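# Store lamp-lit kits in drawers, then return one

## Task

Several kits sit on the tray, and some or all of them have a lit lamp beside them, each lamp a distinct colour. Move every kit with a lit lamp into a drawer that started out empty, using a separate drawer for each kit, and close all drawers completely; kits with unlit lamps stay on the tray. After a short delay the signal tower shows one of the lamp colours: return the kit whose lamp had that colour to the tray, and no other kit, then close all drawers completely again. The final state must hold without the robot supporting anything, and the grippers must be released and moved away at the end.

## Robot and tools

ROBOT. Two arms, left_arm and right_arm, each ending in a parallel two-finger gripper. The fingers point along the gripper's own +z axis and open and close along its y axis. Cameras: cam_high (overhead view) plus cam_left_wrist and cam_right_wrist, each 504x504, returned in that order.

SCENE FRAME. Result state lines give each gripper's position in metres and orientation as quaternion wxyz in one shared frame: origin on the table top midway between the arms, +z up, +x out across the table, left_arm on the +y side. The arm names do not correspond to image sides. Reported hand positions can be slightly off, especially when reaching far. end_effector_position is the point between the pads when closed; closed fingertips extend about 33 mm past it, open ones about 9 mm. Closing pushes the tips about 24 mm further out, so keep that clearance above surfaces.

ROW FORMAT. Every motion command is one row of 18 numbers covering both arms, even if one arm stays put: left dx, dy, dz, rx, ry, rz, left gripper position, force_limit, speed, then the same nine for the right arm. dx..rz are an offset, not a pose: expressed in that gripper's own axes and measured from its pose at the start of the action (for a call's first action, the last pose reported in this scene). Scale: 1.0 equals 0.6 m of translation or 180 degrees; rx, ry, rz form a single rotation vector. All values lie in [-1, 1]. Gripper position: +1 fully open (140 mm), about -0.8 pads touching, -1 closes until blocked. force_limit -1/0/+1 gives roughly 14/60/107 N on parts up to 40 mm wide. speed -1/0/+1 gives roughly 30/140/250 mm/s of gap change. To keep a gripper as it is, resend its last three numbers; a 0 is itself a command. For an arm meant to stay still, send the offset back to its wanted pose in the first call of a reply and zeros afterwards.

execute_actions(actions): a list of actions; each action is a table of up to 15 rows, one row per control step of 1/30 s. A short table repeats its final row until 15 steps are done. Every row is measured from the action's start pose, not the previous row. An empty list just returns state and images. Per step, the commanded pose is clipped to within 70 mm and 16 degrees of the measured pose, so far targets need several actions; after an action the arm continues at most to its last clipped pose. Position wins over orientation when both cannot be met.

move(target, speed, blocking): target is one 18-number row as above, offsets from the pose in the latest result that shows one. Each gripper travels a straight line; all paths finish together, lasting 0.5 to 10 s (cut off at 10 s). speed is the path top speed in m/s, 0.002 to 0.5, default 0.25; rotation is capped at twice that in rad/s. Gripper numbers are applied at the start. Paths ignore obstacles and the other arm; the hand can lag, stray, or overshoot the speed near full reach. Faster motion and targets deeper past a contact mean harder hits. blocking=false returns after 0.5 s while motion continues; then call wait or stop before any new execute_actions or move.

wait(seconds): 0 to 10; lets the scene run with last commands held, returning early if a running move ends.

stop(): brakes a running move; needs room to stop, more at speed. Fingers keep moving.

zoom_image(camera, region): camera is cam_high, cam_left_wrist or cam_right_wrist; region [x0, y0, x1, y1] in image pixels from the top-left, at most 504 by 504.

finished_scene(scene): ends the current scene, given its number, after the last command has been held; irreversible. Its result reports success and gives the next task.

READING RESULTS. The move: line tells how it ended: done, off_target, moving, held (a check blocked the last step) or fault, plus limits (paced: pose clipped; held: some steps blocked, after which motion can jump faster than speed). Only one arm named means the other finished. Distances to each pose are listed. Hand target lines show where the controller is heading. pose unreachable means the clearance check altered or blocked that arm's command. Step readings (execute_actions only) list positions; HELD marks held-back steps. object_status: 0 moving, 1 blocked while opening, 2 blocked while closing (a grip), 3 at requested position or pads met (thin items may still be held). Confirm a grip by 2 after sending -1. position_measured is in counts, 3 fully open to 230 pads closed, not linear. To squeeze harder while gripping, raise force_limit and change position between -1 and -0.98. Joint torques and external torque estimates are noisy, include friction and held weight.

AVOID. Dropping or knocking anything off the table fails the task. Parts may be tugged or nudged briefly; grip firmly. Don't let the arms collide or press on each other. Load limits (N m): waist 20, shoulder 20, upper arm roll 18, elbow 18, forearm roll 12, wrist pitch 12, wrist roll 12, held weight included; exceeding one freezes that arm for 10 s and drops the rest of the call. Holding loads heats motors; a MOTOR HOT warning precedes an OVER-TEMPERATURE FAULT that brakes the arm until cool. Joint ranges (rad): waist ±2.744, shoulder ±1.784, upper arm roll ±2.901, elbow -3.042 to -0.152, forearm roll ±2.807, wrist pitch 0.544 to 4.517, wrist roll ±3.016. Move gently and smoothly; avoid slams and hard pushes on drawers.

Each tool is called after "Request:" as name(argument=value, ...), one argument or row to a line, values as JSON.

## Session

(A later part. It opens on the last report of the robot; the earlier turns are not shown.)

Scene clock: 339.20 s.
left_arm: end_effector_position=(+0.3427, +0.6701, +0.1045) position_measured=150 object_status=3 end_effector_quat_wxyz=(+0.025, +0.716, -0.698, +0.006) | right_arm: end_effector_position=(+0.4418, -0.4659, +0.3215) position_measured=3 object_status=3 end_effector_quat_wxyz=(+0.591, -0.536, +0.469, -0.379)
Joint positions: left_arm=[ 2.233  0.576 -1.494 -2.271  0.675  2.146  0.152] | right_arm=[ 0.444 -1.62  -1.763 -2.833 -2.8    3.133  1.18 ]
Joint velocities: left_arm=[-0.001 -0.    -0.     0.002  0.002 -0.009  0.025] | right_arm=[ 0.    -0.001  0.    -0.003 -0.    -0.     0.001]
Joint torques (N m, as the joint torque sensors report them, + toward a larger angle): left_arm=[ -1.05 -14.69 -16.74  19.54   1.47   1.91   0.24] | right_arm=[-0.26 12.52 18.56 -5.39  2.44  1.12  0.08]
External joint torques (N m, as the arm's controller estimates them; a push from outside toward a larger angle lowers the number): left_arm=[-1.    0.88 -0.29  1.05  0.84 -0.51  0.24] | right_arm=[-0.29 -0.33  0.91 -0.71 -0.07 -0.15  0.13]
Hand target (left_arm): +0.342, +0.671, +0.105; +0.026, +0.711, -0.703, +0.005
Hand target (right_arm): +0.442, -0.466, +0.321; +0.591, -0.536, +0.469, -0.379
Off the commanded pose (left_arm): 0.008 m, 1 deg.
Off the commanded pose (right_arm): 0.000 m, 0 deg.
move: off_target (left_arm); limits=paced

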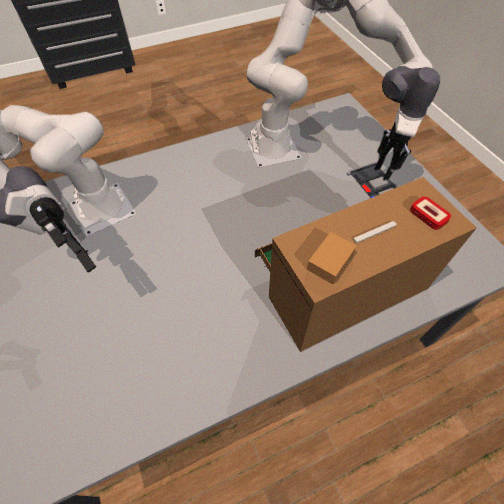

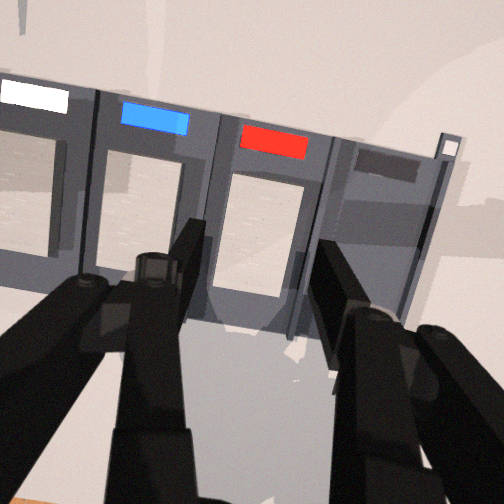

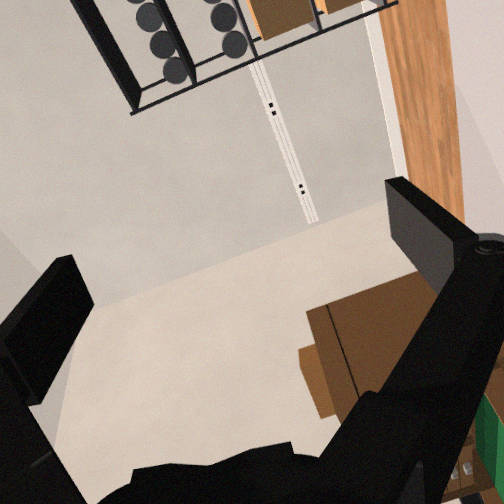

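Request:
move(
  target=[0,-0.002,0.066,0.008,-0.014,0.008,-0.17,0,1,0,0,0,0,0,0,1,0,0],
  speed=0.08,
)

Scene clock: 343.37 s.
left_arm: end_effector_position=(+0.3428, +0.6680, +0.0650) position_measured=150 object_status=3 end_effector_quat_wxyz=(+0.003, +0.706, -0.708, +0.000) | right_arm: end_effector_position=(+0.4418, -0.4659, +0.3215) position_measured=3 object_status=3 end_effector_quat_wxyz=(+0.591, -0.536, +0.469, -0.379)
Joint positions: left_arm=[ 2.166  0.565 -1.386 -2.338  0.768  2.284  0.116] | right_arm=[ 0.444 -1.62  -1.763 -2.833 -2.8    3.133  1.18 ]
Joint velocities: left_arm=[-0.003 -0.006  0.005 -0.     0.     0.016 -0.011] | right_arm=[ 0.001  0.    -0.     0.     0.    -0.    -0.001]
Joint torques (N m, as the joint torque sensors report them, + toward a larger angle): left_arm=[ -1.06 -17.55 -14.41  14.99   1.28   2.85   0.08] | right_arm=[-0.38 12.59 18.69 -5.49  2.42  1.15  0.04]
External joint torques (N m, as the arm's controller estimates them; a push from outside toward a larger angle lowers the number): left_arm=[-1.18 -0.53  1.06 -2.41  0.69  0.38  0.08] | right_arm=[-0.34 -0.25  1.05 -0.9  -0.09 -0.11  0.1 ]
Hand target (left_arm): +0.343, +0.668, +0.064; +0.001, +0.707, -0.707, -0.000
Hand target (right_arm): +0.442, -0.466, +0.321; +0.591, -0.536, +0.469, -0.379
Off the commanded pose (left_arm): 0.000 m, 0 deg.
Off the commanded pose (right_arm): 0.000 m, 0 deg.
move: done

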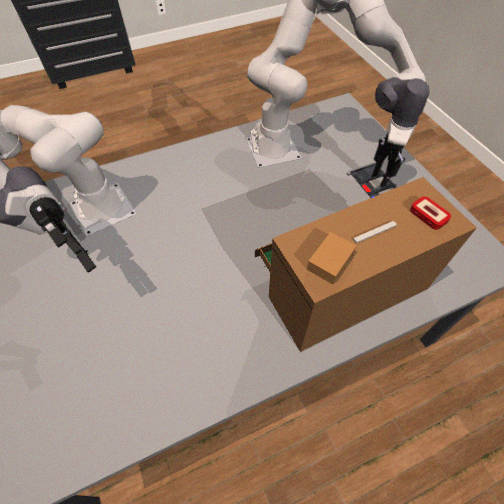

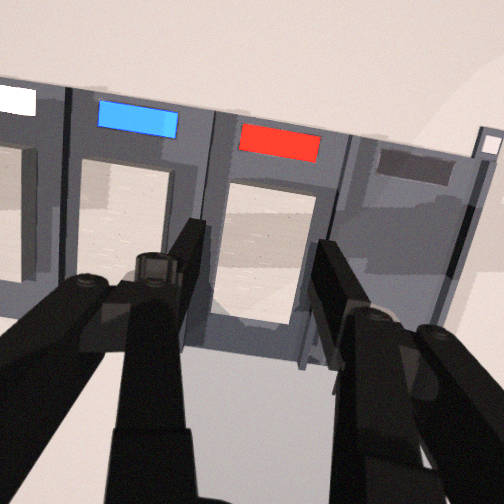

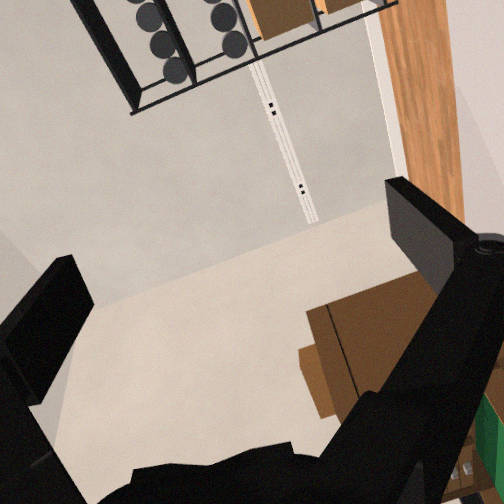

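Request:
move(
  target=[-0.004,0.002,0.029,0,0,0,-0.17,0,1,0,0,0,0,0,0,1,0,0],
  speed=0.04,
)

Request:
move(
  target=[0,0,-0.004,0,0,0,-1,0.3,-0.5,0,0,0,0,0,0,1,0,0],
)

Request:
move(
  target=[0,0,-0.07,0,0,0,-1,0.3,-0.5,0,0,0,0,0,0,1,0,0],
  speed=0.08,
)

Scene clock: 346.30 s.
left_arm: end_effector_position=(+0.3397, +0.6704, +0.0477) position_measured=150 object_status=3 end_effector_quat_wxyz=(+0.006, +0.706, -0.708, -0.000) | right_arm: end_effector_position=(+0.4418, -0.4659, +0.3215) position_measured=3 object_status=3 end_effector_quat_wxyz=(+0.591, -0.536, +0.469, -0.379)
Joint positions: left_arm=[ 2.116  0.575 -1.315 -2.339  0.793  2.312  0.108] | right_arm=[ 0.444 -1.62  -1.763 -2.833 -2.8    3.133  1.18 ]
Joint velocities: left_arm=[-0.002 -0.001  0.001 -0.001 -0.001  0.001 -0.001] | right_arm=[ 0.     0.     0.001 -0.001 -0.001  0.001 -0.001]
Joint torques (N m, as the joint torque sensors report them, + toward a larger angle): left_arm=[ -1.79 -18.81 -14.7   16.19   1.49   3.23  -0.1 ] | right_arm=[-0.44 12.52 18.74 -5.56  2.43  1.11  0.04]
External joint torques (N m, as the arm's controller estimates them; a push from outside toward a larger angle lowers the number): left_arm=[-1.64  0.17  0.9  -0.63  0.91  0.7  -0.1 ] | right_arm=[-0.47 -0.3   1.09 -0.91 -0.08 -0.16  0.09]
Hand target (left_arm): +0.342, +0.670, +0.047; +0.003, +0.706, -0.708, +0.000
Hand target (right_arm): +0.442, -0.466, +0.321; +0.591, -0.536, +0.469, -0.379
Off the commanded pose (left_arm): 0.002 m, 0 deg.
Off the commanded pose (right_arm): 0.000 m, 0 deg.
move: done

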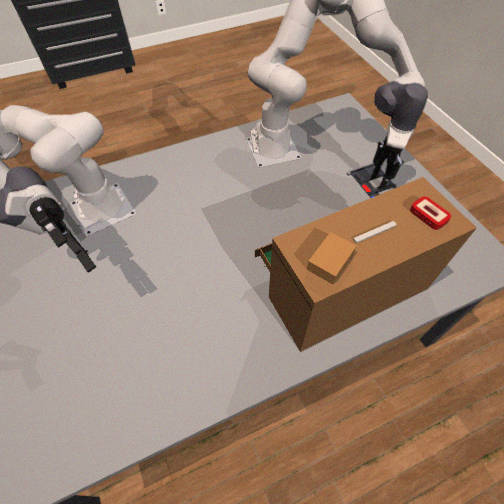

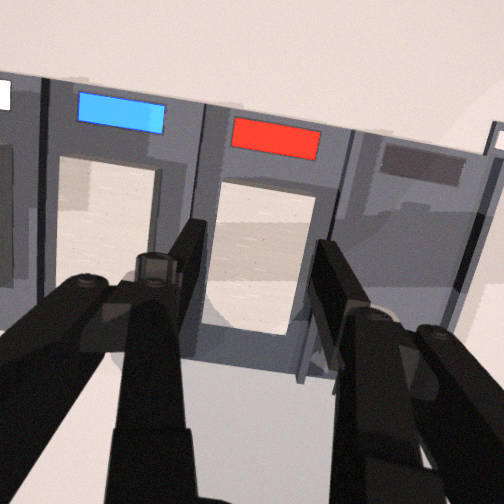

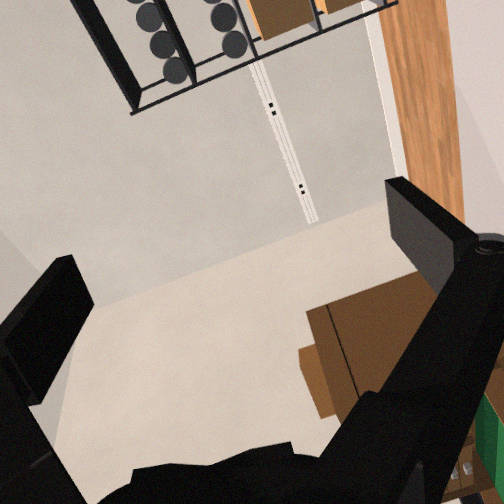

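Scene clock: 347.00 s.
left_arm: end_effector_position=(+0.3342, +0.6707, +0.0486) position_measured=175 object_status=2 end_effector_quat_wxyz=(+0.011, +0.707, -0.707, -0.006) | right_arm: end_effector_position=(+0.4418, -0.4659, +0.3215) position_measured=3 object_status=3 end_effector_quat_wxyz=(+0.591, -0.536, +0.469, -0.379)
Joint positions: left_arm=[ 2.126  0.575 -1.325 -2.338  0.793  2.291  0.107] | right_arm=[ 0.444 -1.62  -1.763 -2.833 -2.8    3.133  1.18 ]
Joint velocities: left_arm=[ 0.002  0.002 -0.002  0.    -0.001  0.    -0.001] | right_arm=[-0.     0.    -0.001 -0.     0.001  0.001 -0.001]
Joint torques (N m, as the joint torque sensors report them, + toward a larger angle): left_arm=[  1.43 -16.69 -17.78  16.62   0.96   4.25   0.1 ] | right_arm=[-0.21 12.41 18.71 -5.72  2.49  1.12  0.03]
External joint torques (N m, as the arm's controller estimates them; a push from outside toward a larger angle lowers the number): left_arm=[ 1.59  2.04 -2.02 -0.25  0.37  1.81  0.1 ] | right_arm=[-0.18 -0.44  1.09 -1.15 -0.02 -0.13  0.09]
Hand target (left_arm): +0.340, +0.670, +0.050; +0.005, +0.706, -0.708, -0.000
Hand target (right_arm): +0.442, -0.466, +0.321; +0.591, -0.536, +0.469, -0.379
Off the commanded pose (left_arm): 0.006 m, 1 deg.
Off the commanded pose (right_arm): 0.000 m, 0 deg.
move: off_target (left_arm)

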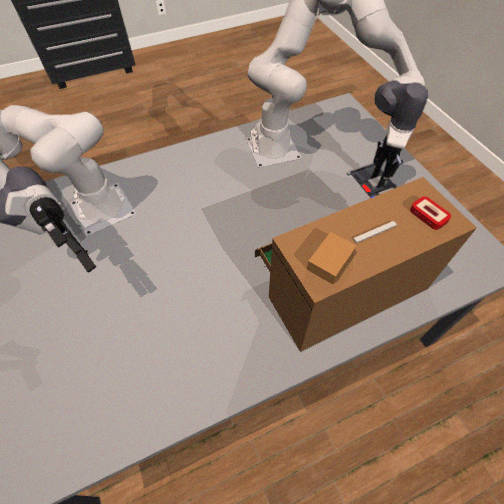

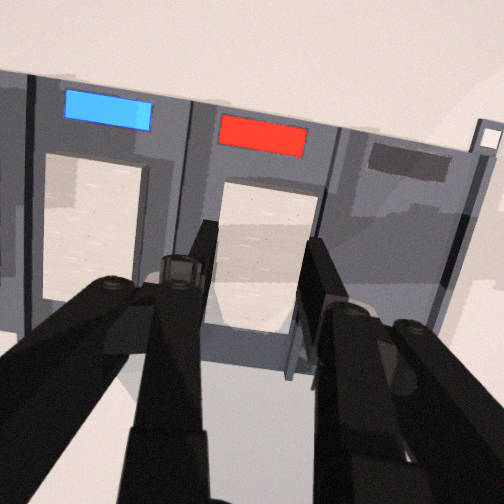

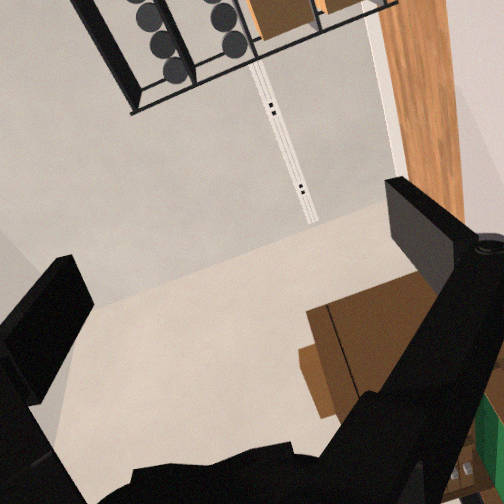

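Scene clock: 348.03 s.
left_arm: end_effector_position=(+0.3353, +0.6715, +0.0906) position_measured=175 object_status=2 end_effector_quat_wxyz=(+0.009, +0.708, -0.706, -0.007) | right_arm: end_effector_position=(+0.4418, -0.4659, +0.3215) position_measured=3 object_status=3 end_effector_quat_wxyz=(+0.591, -0.536, +0.469, -0.379)
Joint positions: left_arm=[ 2.251  0.558 -1.489 -2.324  0.729  2.207  0.139] | right_arm=[ 0.444 -1.62  -1.763 -2.833 -2.8    3.133  1.18 ]
Joint velocities: left_arm=[ 0.002  0.006 -0.003  0.     0.001 -0.013  0.007] | right_arm=[-0.     0.001 -0.    -0.001  0.001 -0.     0.001]
Joint torques (N m, as the joint torque sensors report them, + toward a larger angle): left_arm=[  2.04 -13.98 -17.82  18.66  -0.11   1.98   0.31] | right_arm=[-0.56 12.45 18.84 -5.63  2.44  1.13  0.03]
External joint torques (N m, as the arm's controller estimates them; a push from outside toward a larger angle lowers the number): left_arm=[ 2.07  0.7  -2.13  0.46 -0.74 -0.46  0.31] | right_arm=[-0.58 -0.41  1.21 -1.   -0.07 -0.13  0.08]
Hand target (left_arm): +0.335, +0.672, +0.092; +0.011, +0.707, -0.707, -0.006
Hand target (right_arm): +0.442, -0.466, +0.321; +0.591, -0.536, +0.469, -0.379
Off the commanded pose (left_arm): 0.001 m, 0 deg.
Off the commanded pose (right_arm): 0.000 m, 0 deg.
move: done

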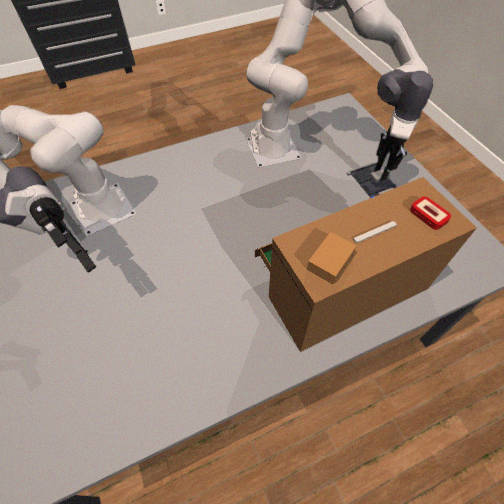

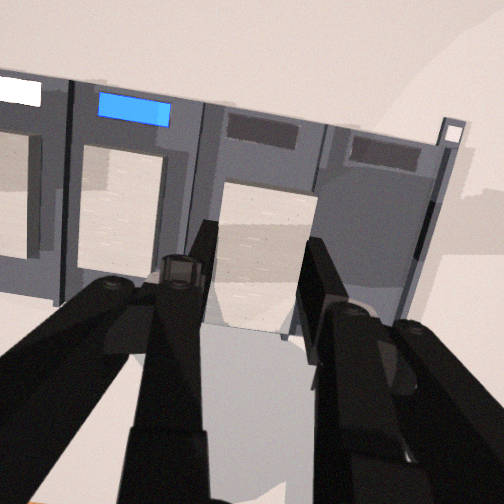

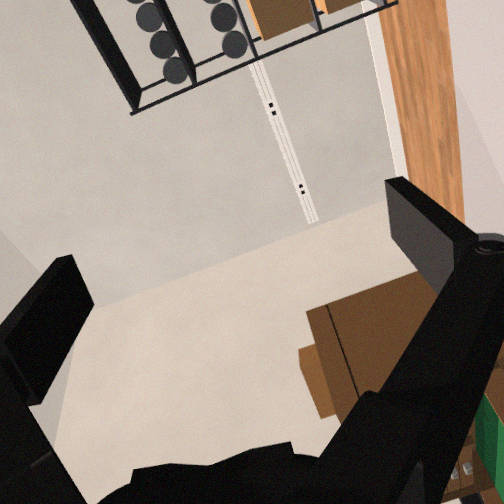

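Request:
move(
  target=[0.42,-0.2,-0.2,0,0,0,-1,0.3,-0.5,0,0,0,0,0,0,1,0,0],
  speed=0.3,
)

Request:
move(
  target=[0.15,-0.15,0.03,0.025,0,0,-1,0.3,-0.5,0,0,0,0,0,0,1,0,0],
  speed=0.15,
)

Scene clock: 353.23 s.
left_arm: end_effector_position=(+0.4589, +0.4177, +0.2122) position_measured=175 object_status=2 end_effector_quat_wxyz=(+0.009, +0.703, -0.711, -0.004) | right_arm: end_effector_position=(+0.4418, -0.4659, +0.3215) position_measured=3 object_status=3 end_effector_quat_wxyz=(+0.591, -0.536, +0.469, -0.379)
Joint positions: left_arm=[ 1.984  0.303 -1.827 -2.155  0.321  2.036 -0.131] | right_arm=[ 0.444 -1.62  -1.763 -2.833 -2.8    3.133  1.18 ]
Joint velocities: left_arm=[-0.    -0.005 -0.     0.001 -0.012 -0.008 -0.014] | right_arm=[ 0.     0.     0.     0.    -0.     0.    -0.002]
Joint torques (N m, as the joint torque sensors report them, + toward a larger angle): left_arm=[ 0.5  -3.39 -8.62 23.75 -0.37  2.07 -0.06] | right_arm=[-0.43 12.34 18.79 -5.65  2.46  1.12  0.05]
External joint torques (N m, as the arm's controller estimates them; a push from outside toward a larger angle lowers the number): left_arm=[ 0.54 -2.19  0.46  0.81 -1.08 -0.41 -0.07] | right_arm=[-0.4  -0.53  1.15 -1.03 -0.05 -0.15  0.1 ]
Hand target (left_arm): +0.459, +0.418, +0.213; +0.010, +0.707, -0.707, -0.003
Hand target (right_arm): +0.442, -0.466, +0.321; +0.591, -0.536, +0.469, -0.379
Off the commanded pose (left_arm): 0.004 m, 1 deg.
Off the commanded pose (right_arm): 0.000 m, 0 deg.
move: off_target (left_arm)

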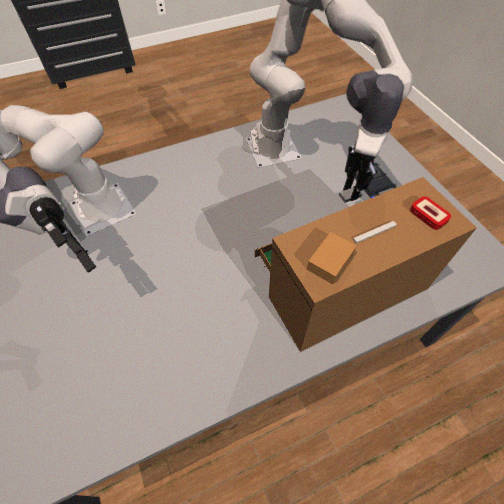

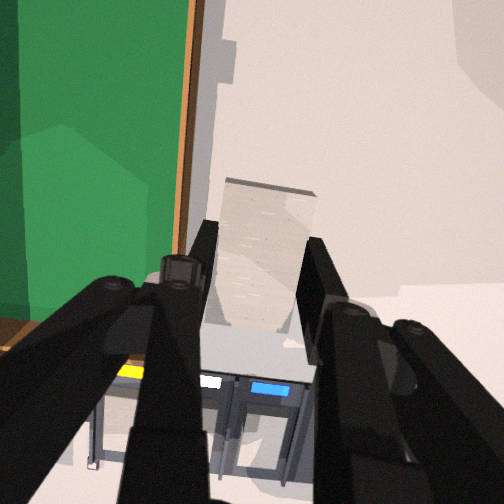

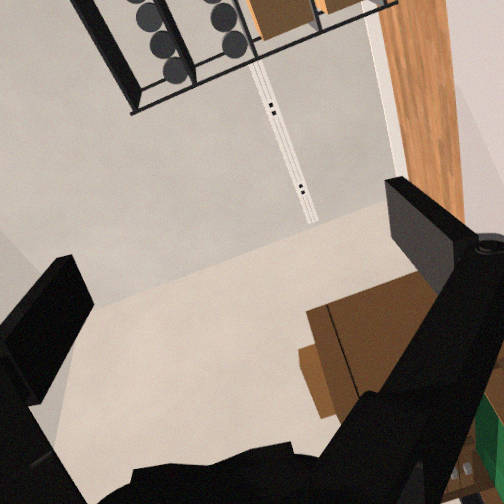

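Scene clock: 354.87 s.
left_arm: end_effector_position=(+0.5463, +0.3248, +0.1882) position_measured=175 object_status=2 end_effector_quat_wxyz=(-0.015, +0.699, -0.715, +0.024) | right_arm: end_effector_position=(+0.4418, -0.4659, +0.3215) position_measured=3 object_status=3 end_effector_quat_wxyz=(+0.591, -0.536, +0.469, -0.379)
Joint positions: left_arm=[ 1.158  0.347 -1.179 -1.968  0.373  2.132 -0.297] | right_arm=[ 0.444 -1.62  -1.763 -2.833 -2.8    3.133  1.18 ]
Joint velocities: left_arm=[-0.008 -0.002  0.008  0.001  0.    -0.008 -0.026] | right_arm=[ 0.     0.     0.001 -0.     0.     0.    -0.001]
Joint torques (N m, as the joint torque sensors report them, + toward a larger angle): left_arm=[ -0.67 -23.54  -9.45  23.2    0.35   2.2   -0.04] | right_arm=[-0.59 12.78 18.71 -5.4   2.44  1.14  0.07]
External joint torques (N m, as the arm's controller estimates them; a push from outside toward a larger angle lowers the number): left_arm=[-0.72 -0.66  0.55  0.51 -0.36 -0.43 -0.03] | right_arm=[-0.56 -0.09  1.05 -0.79 -0.07 -0.13  0.13]
Hand target (left_arm): +0.547, +0.325, +0.190; -0.016, +0.703, -0.711, +0.024
Hand target (right_arm): +0.442, -0.466, +0.321; +0.591, -0.536, +0.469, -0.379
Off the commanded pose (left_arm): 0.006 m, 1 deg.
Off the commanded pose (right_arm): 0.000 m, 0 deg.
move: off_target (left_arm)

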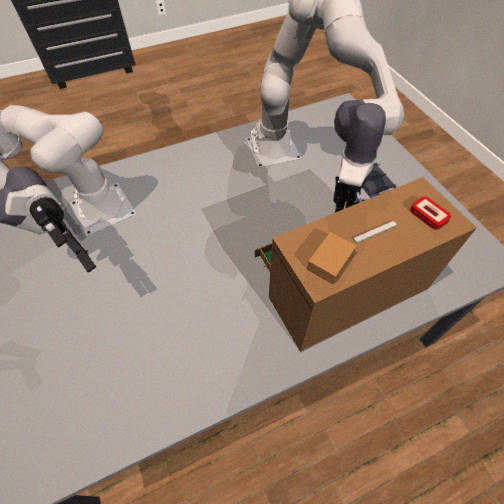

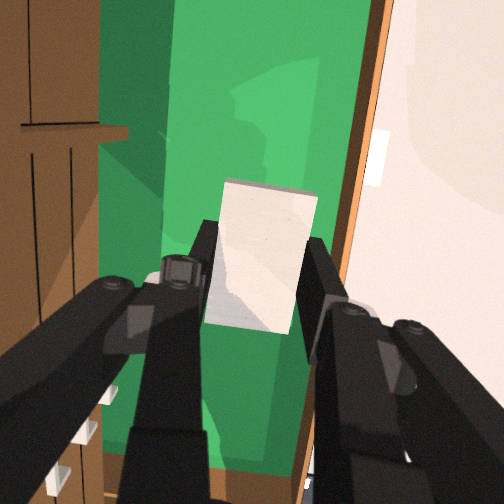

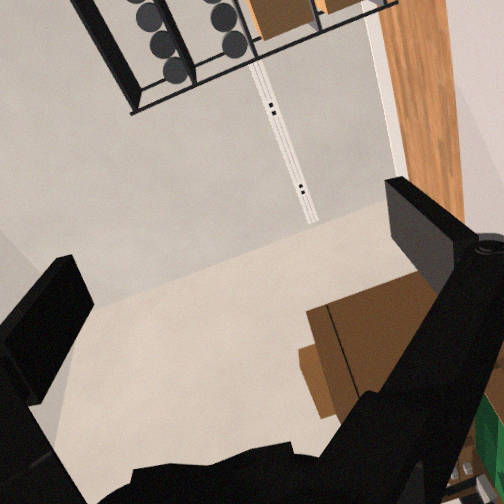

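Request:
move(
  target=[0,-0.015,0.06,0,0,0,-1,0.3,-0.5,0,0,0,0,0,0,1,0,0],
  speed=0.04,
)

Scene clock: 357.23 s.
left_arm: end_effector_position=(+0.5541, +0.3241, +0.1508) position_measured=175 object_status=2 end_effector_quat_wxyz=(-0.012, +0.697, -0.716, +0.022) | right_arm: end_effector_position=(+0.4418, -0.4659, +0.3215) position_measured=3 object_status=3 end_effector_quat_wxyz=(+0.591, -0.536, +0.469, -0.379)
Joint positions: left_arm=[ 1.058  0.426 -1.08  -1.964  0.447  2.178 -0.337] | right_arm=[ 0.444 -1.62  -1.763 -2.833 -2.8    3.133  1.18 ]
Joint velocities: left_arm=[-0.016 -0.001  0.011  0.002  0.     0.013 -0.012] | right_arm=[-0.    -0.001  0.001 -0.002 -0.    -0.001  0.001]
Joint torques (N m, as the joint torque sensors report them, + toward a larger angle): left_arm=[ -0.75 -26.71 -11.56  23.37   1.64   2.96  -0.1 ] | right_arm=[-0.47 12.5  18.77 -5.5   2.44  1.16  0.04]
External joint torques (N m, as the arm's controller estimates them; a push from outside toward a larger angle lowers the number): left_arm=[-0.69  0.8   0.2   1.51  0.95  0.33 -0.1 ] | right_arm=[-0.55 -0.31  1.12 -0.8  -0.07 -0.11  0.1 ]
Hand target (left_arm): +0.557, +0.324, +0.152; -0.015, +0.699, -0.715, +0.024
Hand target (right_arm): +0.442, -0.466, +0.321; +0.591, -0.536, +0.469, -0.379
Off the commanded pose (left_arm): 0.004 m, 1 deg.
Off the commanded pose (right_arm): 0.000 m, 0 deg.
move: off_target (left_arm)

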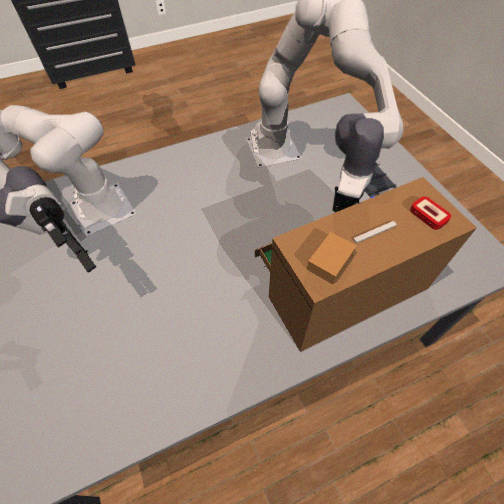

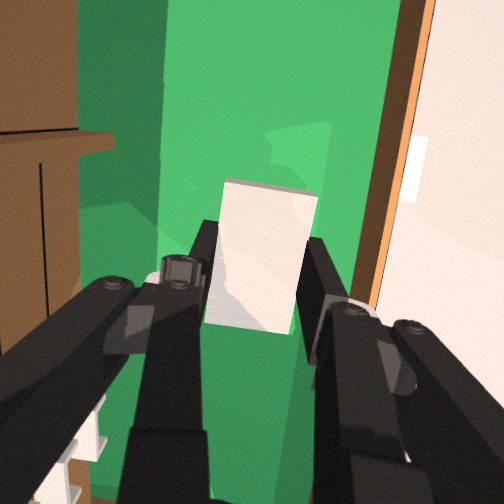

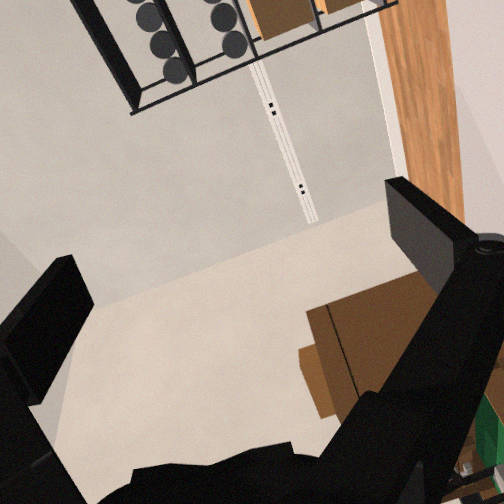

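Request:
move(
  target=[0,0,0.01,0,0,0,-1,0.3,-0.5,0,0,0,0,0,0,1,0,0],
  speed=0.02,
)

Scene clock: 358.63 s.
left_arm: end_effector_position=(+0.5540, +0.3245, +0.1459) position_measured=175 object_status=2 end_effector_quat_wxyz=(-0.010, +0.698, -0.716, +0.022) | right_arm: end_effector_position=(+0.4418, -0.4659, +0.3215) position_measured=3 object_status=3 end_effector_quat_wxyz=(+0.591, -0.536, +0.469, -0.379)
Joint positions: left_arm=[ 1.051  0.434 -1.07  -1.966  0.453  2.184 -0.34 ] | right_arm=[ 0.444 -1.62  -1.763 -2.833 -2.8    3.133  1.18 ]
Joint velocities: left_arm=[-0.005 -0.     0.003 -0.    -0.     0.005 -0.   ] | right_arm=[ 0.     0.001 -0.001  0.001 -0.001 -0.    -0.   ]
Joint torques (N m, as the joint torque sensors report them, + toward a larger angle): left_arm=[ -1.11 -26.18 -10.99  20.49   1.64   3.03  -0.14] | right_arm=[-0.19 12.33 18.72 -5.66  2.48  1.16  0.05]
External joint torques (N m, as the arm's controller estimates them; a push from outside toward a larger angle lowers the number): left_arm=[-1.17  1.65  0.76 -1.25  0.96  0.41 -0.13] | right_arm=[-0.2  -0.56  1.06 -1.06 -0.03 -0.1   0.11]
Hand target (left_arm): +0.554, +0.324, +0.145; -0.012, +0.697, -0.716, +0.022
Hand target (right_arm): +0.442, -0.466, +0.321; +0.591, -0.536, +0.469, -0.379
Off the commanded pose (left_arm): 0.001 m, 0 deg.
Off the commanded pose (right_arm): 0.000 m, 0 deg.
move: done

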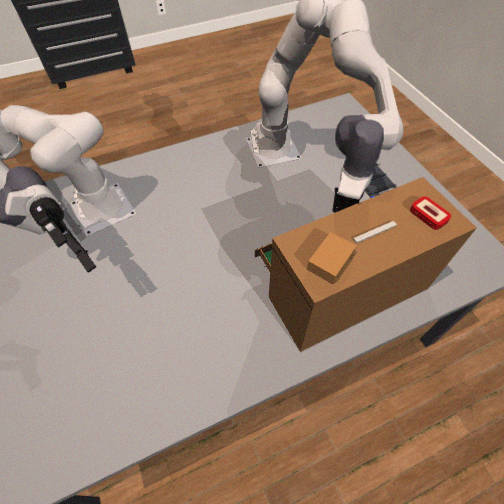

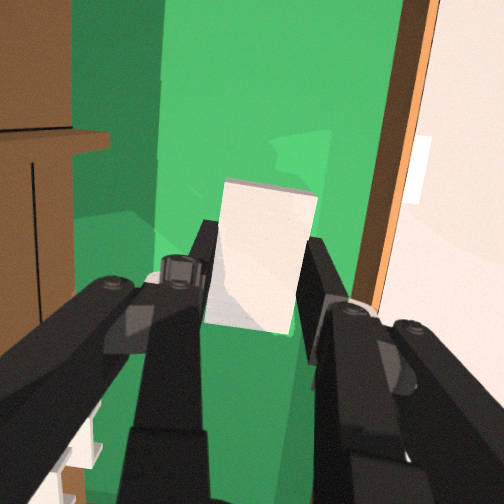

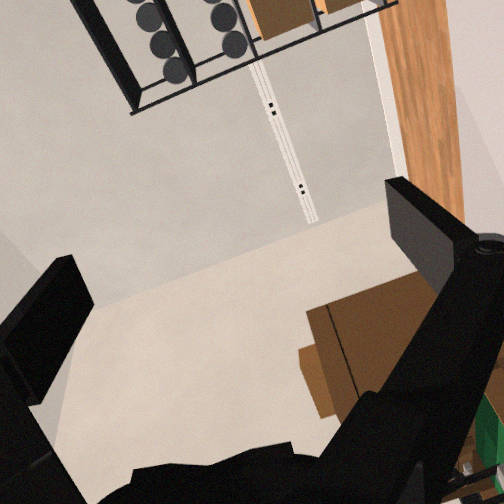

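Request:
move(
  target=[0,0,0.007,0,0,0,-1,0.3,-0.5,0,0,0,0,0,0,1,0,0],
  speed=0.02,
)

Scene clock: 360.13 s.
left_arm: end_effector_position=(+0.5549, +0.3242, +0.1448) position_measured=175 object_status=2 end_effector_quat_wxyz=(-0.011, +0.698, -0.716, +0.022) | right_arm: end_effector_position=(+0.4418, -0.4659, +0.3215) position_measured=3 object_status=3 end_effector_quat_wxyz=(+0.591, -0.536, +0.469, -0.379)
Joint positions: left_arm=[ 1.047  0.435 -1.065 -1.967  0.454  2.189 -0.34 ] | right_arm=[ 0.444 -1.62  -1.763 -2.833 -2.8    3.133  1.18 ]
Joint velocities: left_arm=[-0.003 -0.     0.003  0.    -0.001  0.005 -0.001] | right_arm=[-0.001  0.001  0.001 -0.003  0.     0.     0.001]
Joint torques (N m, as the joint torque sensors report them, + toward a larger angle): left_arm=[ -1.35 -25.36 -10.03  19.92   1.7    2.88  -0.14] | right_arm=[-0.43 12.58 18.67 -5.54  2.48  1.11  0.06]
External joint torques (N m, as the arm's controller estimates them; a push from outside toward a larger angle lowers the number): left_arm=[-1.47  2.62  1.68 -1.85  1.02  0.25 -0.13] | right_arm=[-0.4  -0.33  1.   -0.95 -0.03 -0.15  0.12]
Hand target (left_arm): +0.554, +0.324, +0.142; -0.010, +0.698, -0.716, +0.022
Hand target (right_arm): +0.442, -0.466, +0.321; +0.591, -0.536, +0.469, -0.379
Off the commanded pose (left_arm): 0.003 m, 0 deg.
Off the commanded pose (right_arm): 0.000 m, 0 deg.
move: done

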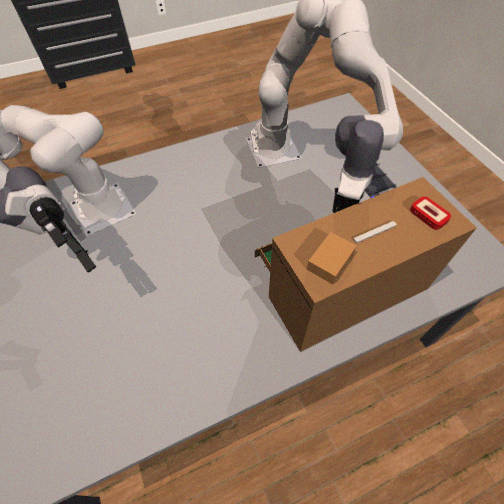

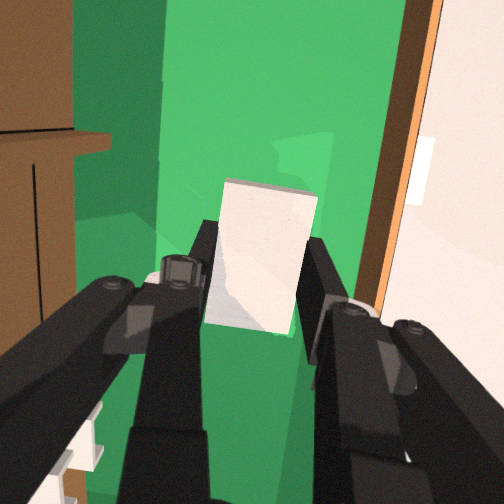

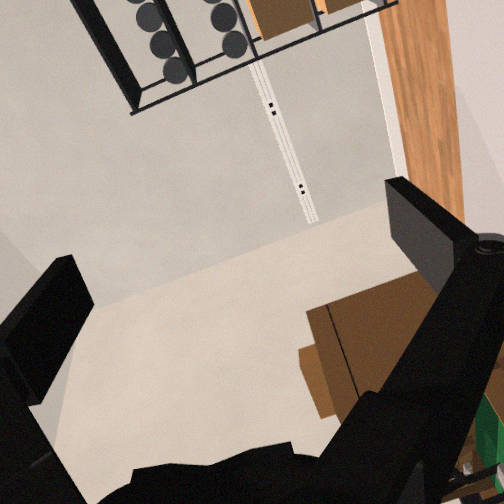

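Request:
move(
  target=[0,0,0,0,0,0,-0.17,0,-0.5,0,0,0,0,0,0,1,0,0],
)

Request:
move(
  target=[0,0.03,-0.11,-0.02,0,0,-0.17,0,-0.5,0,0,0,0,0,0,1,0,0],
  speed=0.15,
)

Request:
move(
  target=[0.02,0.165,0,0,0,-0.504,-1,0,0,0,0,0,0,0,0,1,0,0],
  speed=0.5,
)

Request:
move(
  target=[0.04,0,0.11,0,0.235,0,-1,0,0,0,0,0,0,0,0,1,0,0],
  speed=0.3,
)

Scene clock: 363.90 s.
left_arm: end_effector_position=(+0.5550, +0.3243, +0.1449) position_measured=150 object_status=3 end_effector_quat_wxyz=(-0.011, +0.697, -0.716, +0.022) | right_arm: end_effector_position=(+0.4418, -0.4659, +0.3215) position_measured=3 object_status=3 end_effector_quat_wxyz=(+0.591, -0.536, +0.469, -0.379)
Joint positions: left_arm=[ 1.046  0.435 -1.065 -1.967  0.454  2.189 -0.34 ] | right_arm=[ 0.444 -1.62  -1.763 -2.833 -2.8    3.133  1.18 ]
Joint velocities: left_arm=[ 0.001  0.     0.001 -0.001 -0.     0.001 -0.001] | right_arm=[ 0.    -0.    -0.001  0.001 -0.001  0.    -0.002]
Joint torques (N m, as the joint torque sensors report them, + toward a larger angle): left_arm=[  0.7  -27.69 -12.91  21.14   0.67   2.51   0.1 ] | right_arm=[-0.65 12.38 18.61 -5.45  2.47  1.11  0.03]
External joint torques (N m, as the arm's controller estimates them; a push from outside toward a larger angle lowers the number): left_arm=[ 0.72  0.31 -1.1  -0.57 -0.01 -0.11  0.1 ] | right_arm=[-0.61 -0.48  0.97 -0.9  -0.04 -0.14  0.09]
Hand target (left_arm): +0.555, +0.324, +0.145; -0.011, +0.698, -0.716, +0.022
Hand target (right_arm): +0.442, -0.466, +0.321; +0.591, -0.536, +0.469, -0.379
Off the commanded pose (left_arm): 0.000 m, 0 deg.
Off the commanded pose (right_arm): 0.000 m, 0 deg.
move: done

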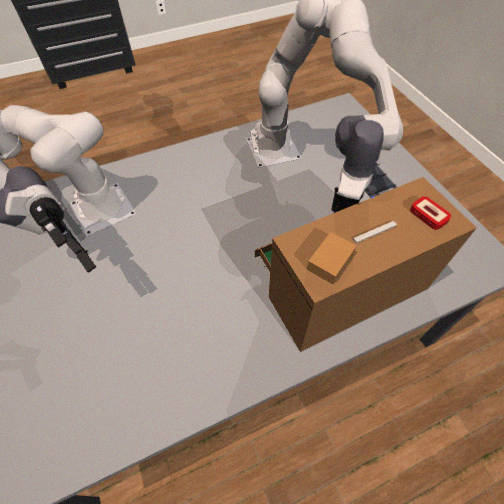

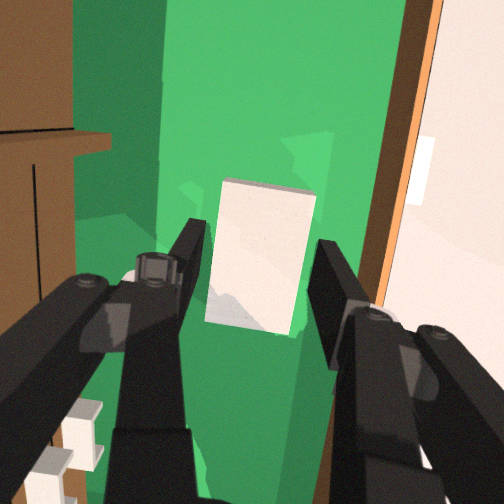

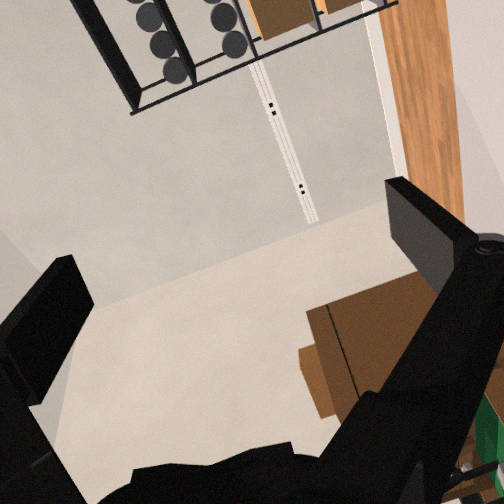

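Scene clock: 365.00 s.
left_arm: end_effector_position=(+0.5345, +0.3268, +0.2101) position_measured=150 object_status=3 end_effector_quat_wxyz=(+0.008, +0.700, -0.715, -0.000) | right_arm: end_effector_position=(+0.4418, -0.4659, +0.3215) position_measured=3 object_status=3 end_effector_quat_wxyz=(+0.591, -0.536, +0.469, -0.379)
Joint positions: left_arm=[ 1.14   0.341 -1.176 -1.892  0.332  1.996 -0.272] | right_arm=[ 0.444 -1.62  -1.763 -2.833 -2.8    3.133  1.18 ]
Joint velocities: left_arm=[ 0.005 -0.    -0.005  0.001 -0.    -0.014  0.013] | right_arm=[-0.002  0.    -0.001  0.    -0.001  0.    -0.001]
Joint torques (N m, as the joint torque sensors report them, + toward a larger angle): left_arm=[  1.82 -23.2  -11.4   23.84  -0.29   2.05   0.23] | right_arm=[-0.45 12.49 18.52 -5.25  2.44  1.11  0.06]
External joint torques (N m, as the arm's controller estimates them; a push from outside toward a larger angle lowers the number): left_arm=[ 1.72  0.23 -1.63  0.86 -1.01 -0.44  0.23] | right_arm=[-0.36 -0.38  0.9  -0.71 -0.07 -0.14  0.11]
Hand target (left_arm): +0.533, +0.327, +0.210; +0.011, +0.698, -0.716, -0.001
Hand target (right_arm): +0.442, -0.466, +0.321; +0.591, -0.536, +0.469, -0.379
Off the commanded pose (left_arm): 0.001 m, 0 deg.
Off the commanded pose (right_arm): 0.000 m, 0 deg.
move: done

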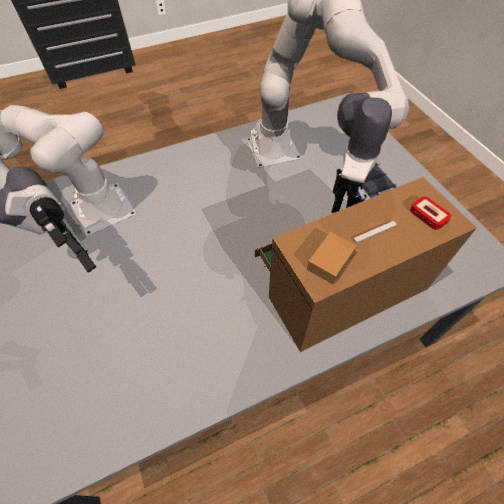

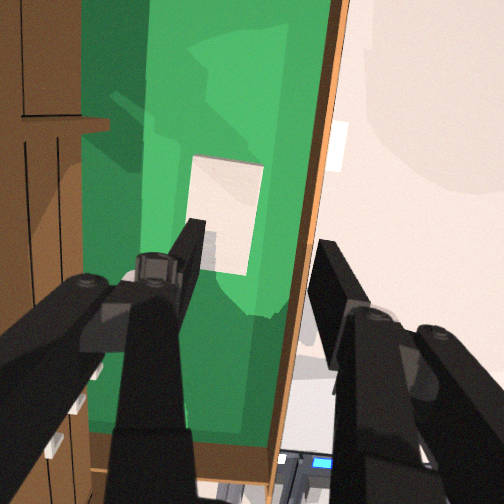

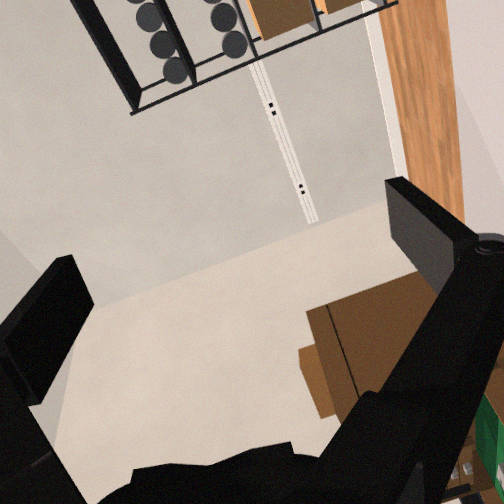

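Scene clock: 367.67 s.
left_arm: end_effector_position=(+0.4320, +0.3141, +0.2082) position_measured=233 object_status=3 end_effector_quat_wxyz=(+0.004, +1.000, -0.016, -0.013) | right_arm: end_effector_position=(+0.4418, -0.4659, +0.3215) position_measured=3 object_status=3 end_effector_quat_wxyz=(+0.591, -0.536, +0.469, -0.379)
Joint positions: left_arm=[ 1.299 -0.387 -1.182 -2.235 -0.407  2.02  -1.334] | right_arm=[ 0.444 -1.62  -1.763 -2.833 -2.8    3.133  1.18 ]
Joint velocities: left_arm=[ 0.001  0.    -0.     0.001  0.    -0.003 -0.03 ] | right_arm=[-0.001  0.002  0.     0.    -0.     0.001 -0.001]
Joint torques (N m, as the joint torque sensors report them, + toward a larger angle): left_arm=[ 1.36 -3.77  8.93 22.92 -0.19  2.05  0.06] | right_arm=[-0.43 12.53 18.68 -5.45  2.48  1.11  0.03]
External joint torques (N m, as the arm's controller estimates them; a push from outside toward a larger angle lowers the number): left_arm=[ 1.39 -1.48 -1.37  0.83 -0.96 -0.41  0.06] | right_arm=[-0.37 -0.38  1.03 -0.84 -0.03 -0.15  0.08]
Hand target (left_arm): +0.432, +0.313, +0.209; +0.005, +1.000, -0.009, -0.013
Hand target (right_arm): +0.442, -0.466, +0.321; +0.591, -0.536, +0.469, -0.379
Off the commanded pose (left_arm): 0.005 m, 2 deg.
Off the commanded pose (right_arm): 0.000 m, 0 deg.
move: off_target (left_arm); limits=paced

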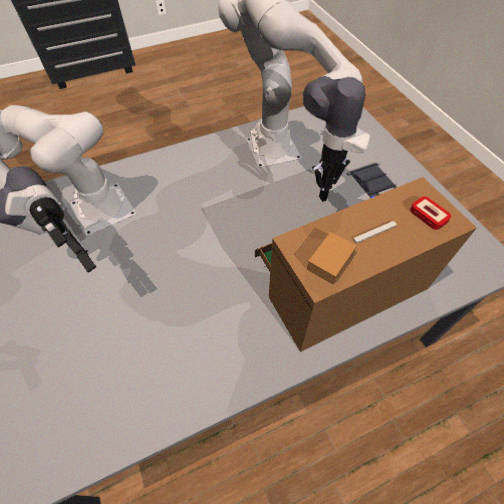

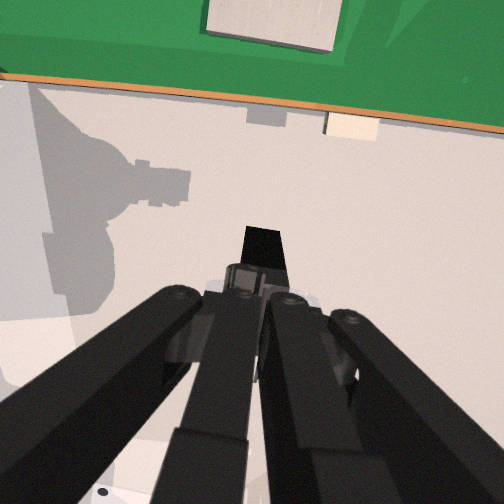

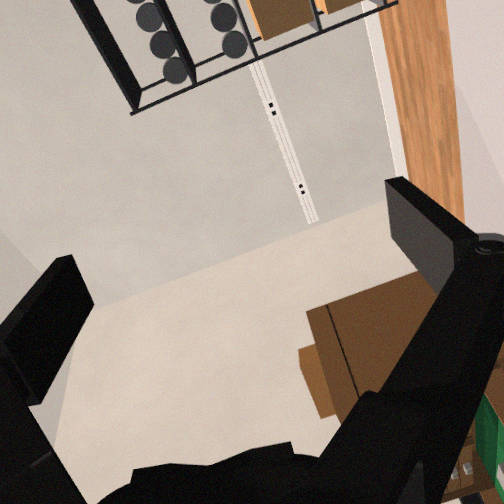

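Scene clock: 370.10 s.
left_arm: end_effector_position=(+0.4593, +0.3026, +0.1407) position_measured=233 object_status=3 end_effector_quat_wxyz=(+0.011, +0.952, +0.013, +0.306) | right_arm: end_effector_position=(+0.4418, -0.4659, +0.3215) position_measured=3 object_status=3 end_effector_quat_wxyz=(+0.591, -0.536, +0.469, -0.379)
Joint positions: left_arm=[ 0.664 -0.183 -0.957 -2.684 -1.487  3.244 -0.544] | right_arm=[ 0.444 -1.62  -1.763 -2.833 -2.8    3.133  1.18 ]
Joint velocities: left_arm=[-0.105  0.027  0.123  0.032 -0.144  0.008  0.218] | right_arm=[ 0.001  0.    -0.     0.001  0.001 -0.001  0.   ]
Joint torques (N m, as the joint torque sensors report them, + toward a larger angle): left_arm=[ -0.68 -10.66   2.94  18.09   0.44   3.18   0.3 ] | right_arm=[-0.49 12.44 18.62 -5.52  2.47  1.15  0.07]
External joint torques (N m, as the arm's controller estimates them; a push from outside toward a larger angle lowers the number): left_arm=[-0.65  1.89  0.    1.51 -1.19  0.46  0.28] | right_arm=[-0.53 -0.42  0.98 -0.91 -0.04 -0.11  0.13]
Hand target (left_arm): +0.460, +0.303, +0.141; +0.004, +0.951, -0.009, +0.308
Hand target (right_arm): +0.442, -0.466, +0.321; +0.591, -0.536, +0.469, -0.379
Off the commanded pose (left_arm): 0.011 m, 6 deg.
Off the commanded pose (right_arm): 0.000 m, 0 deg.
move: off_target (left_arm)

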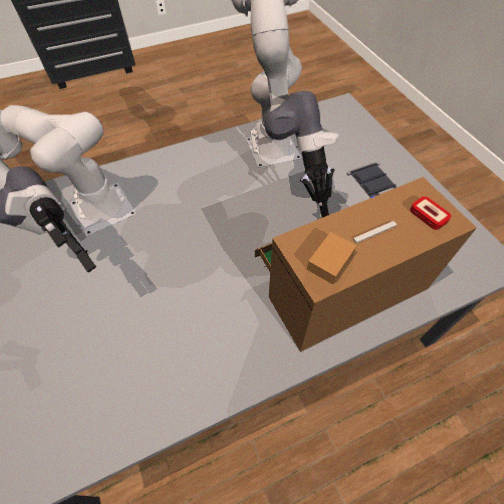

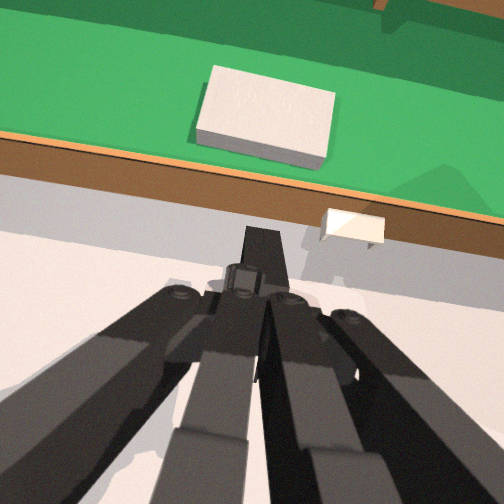

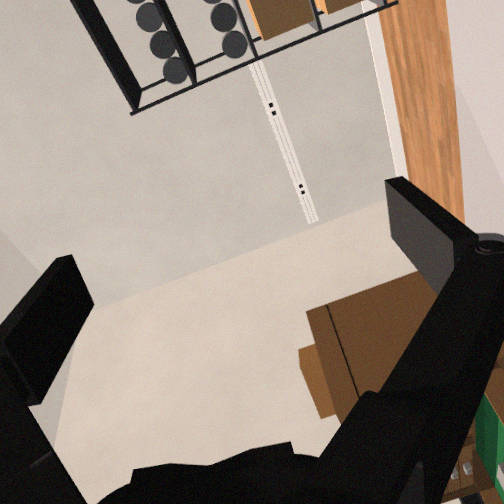

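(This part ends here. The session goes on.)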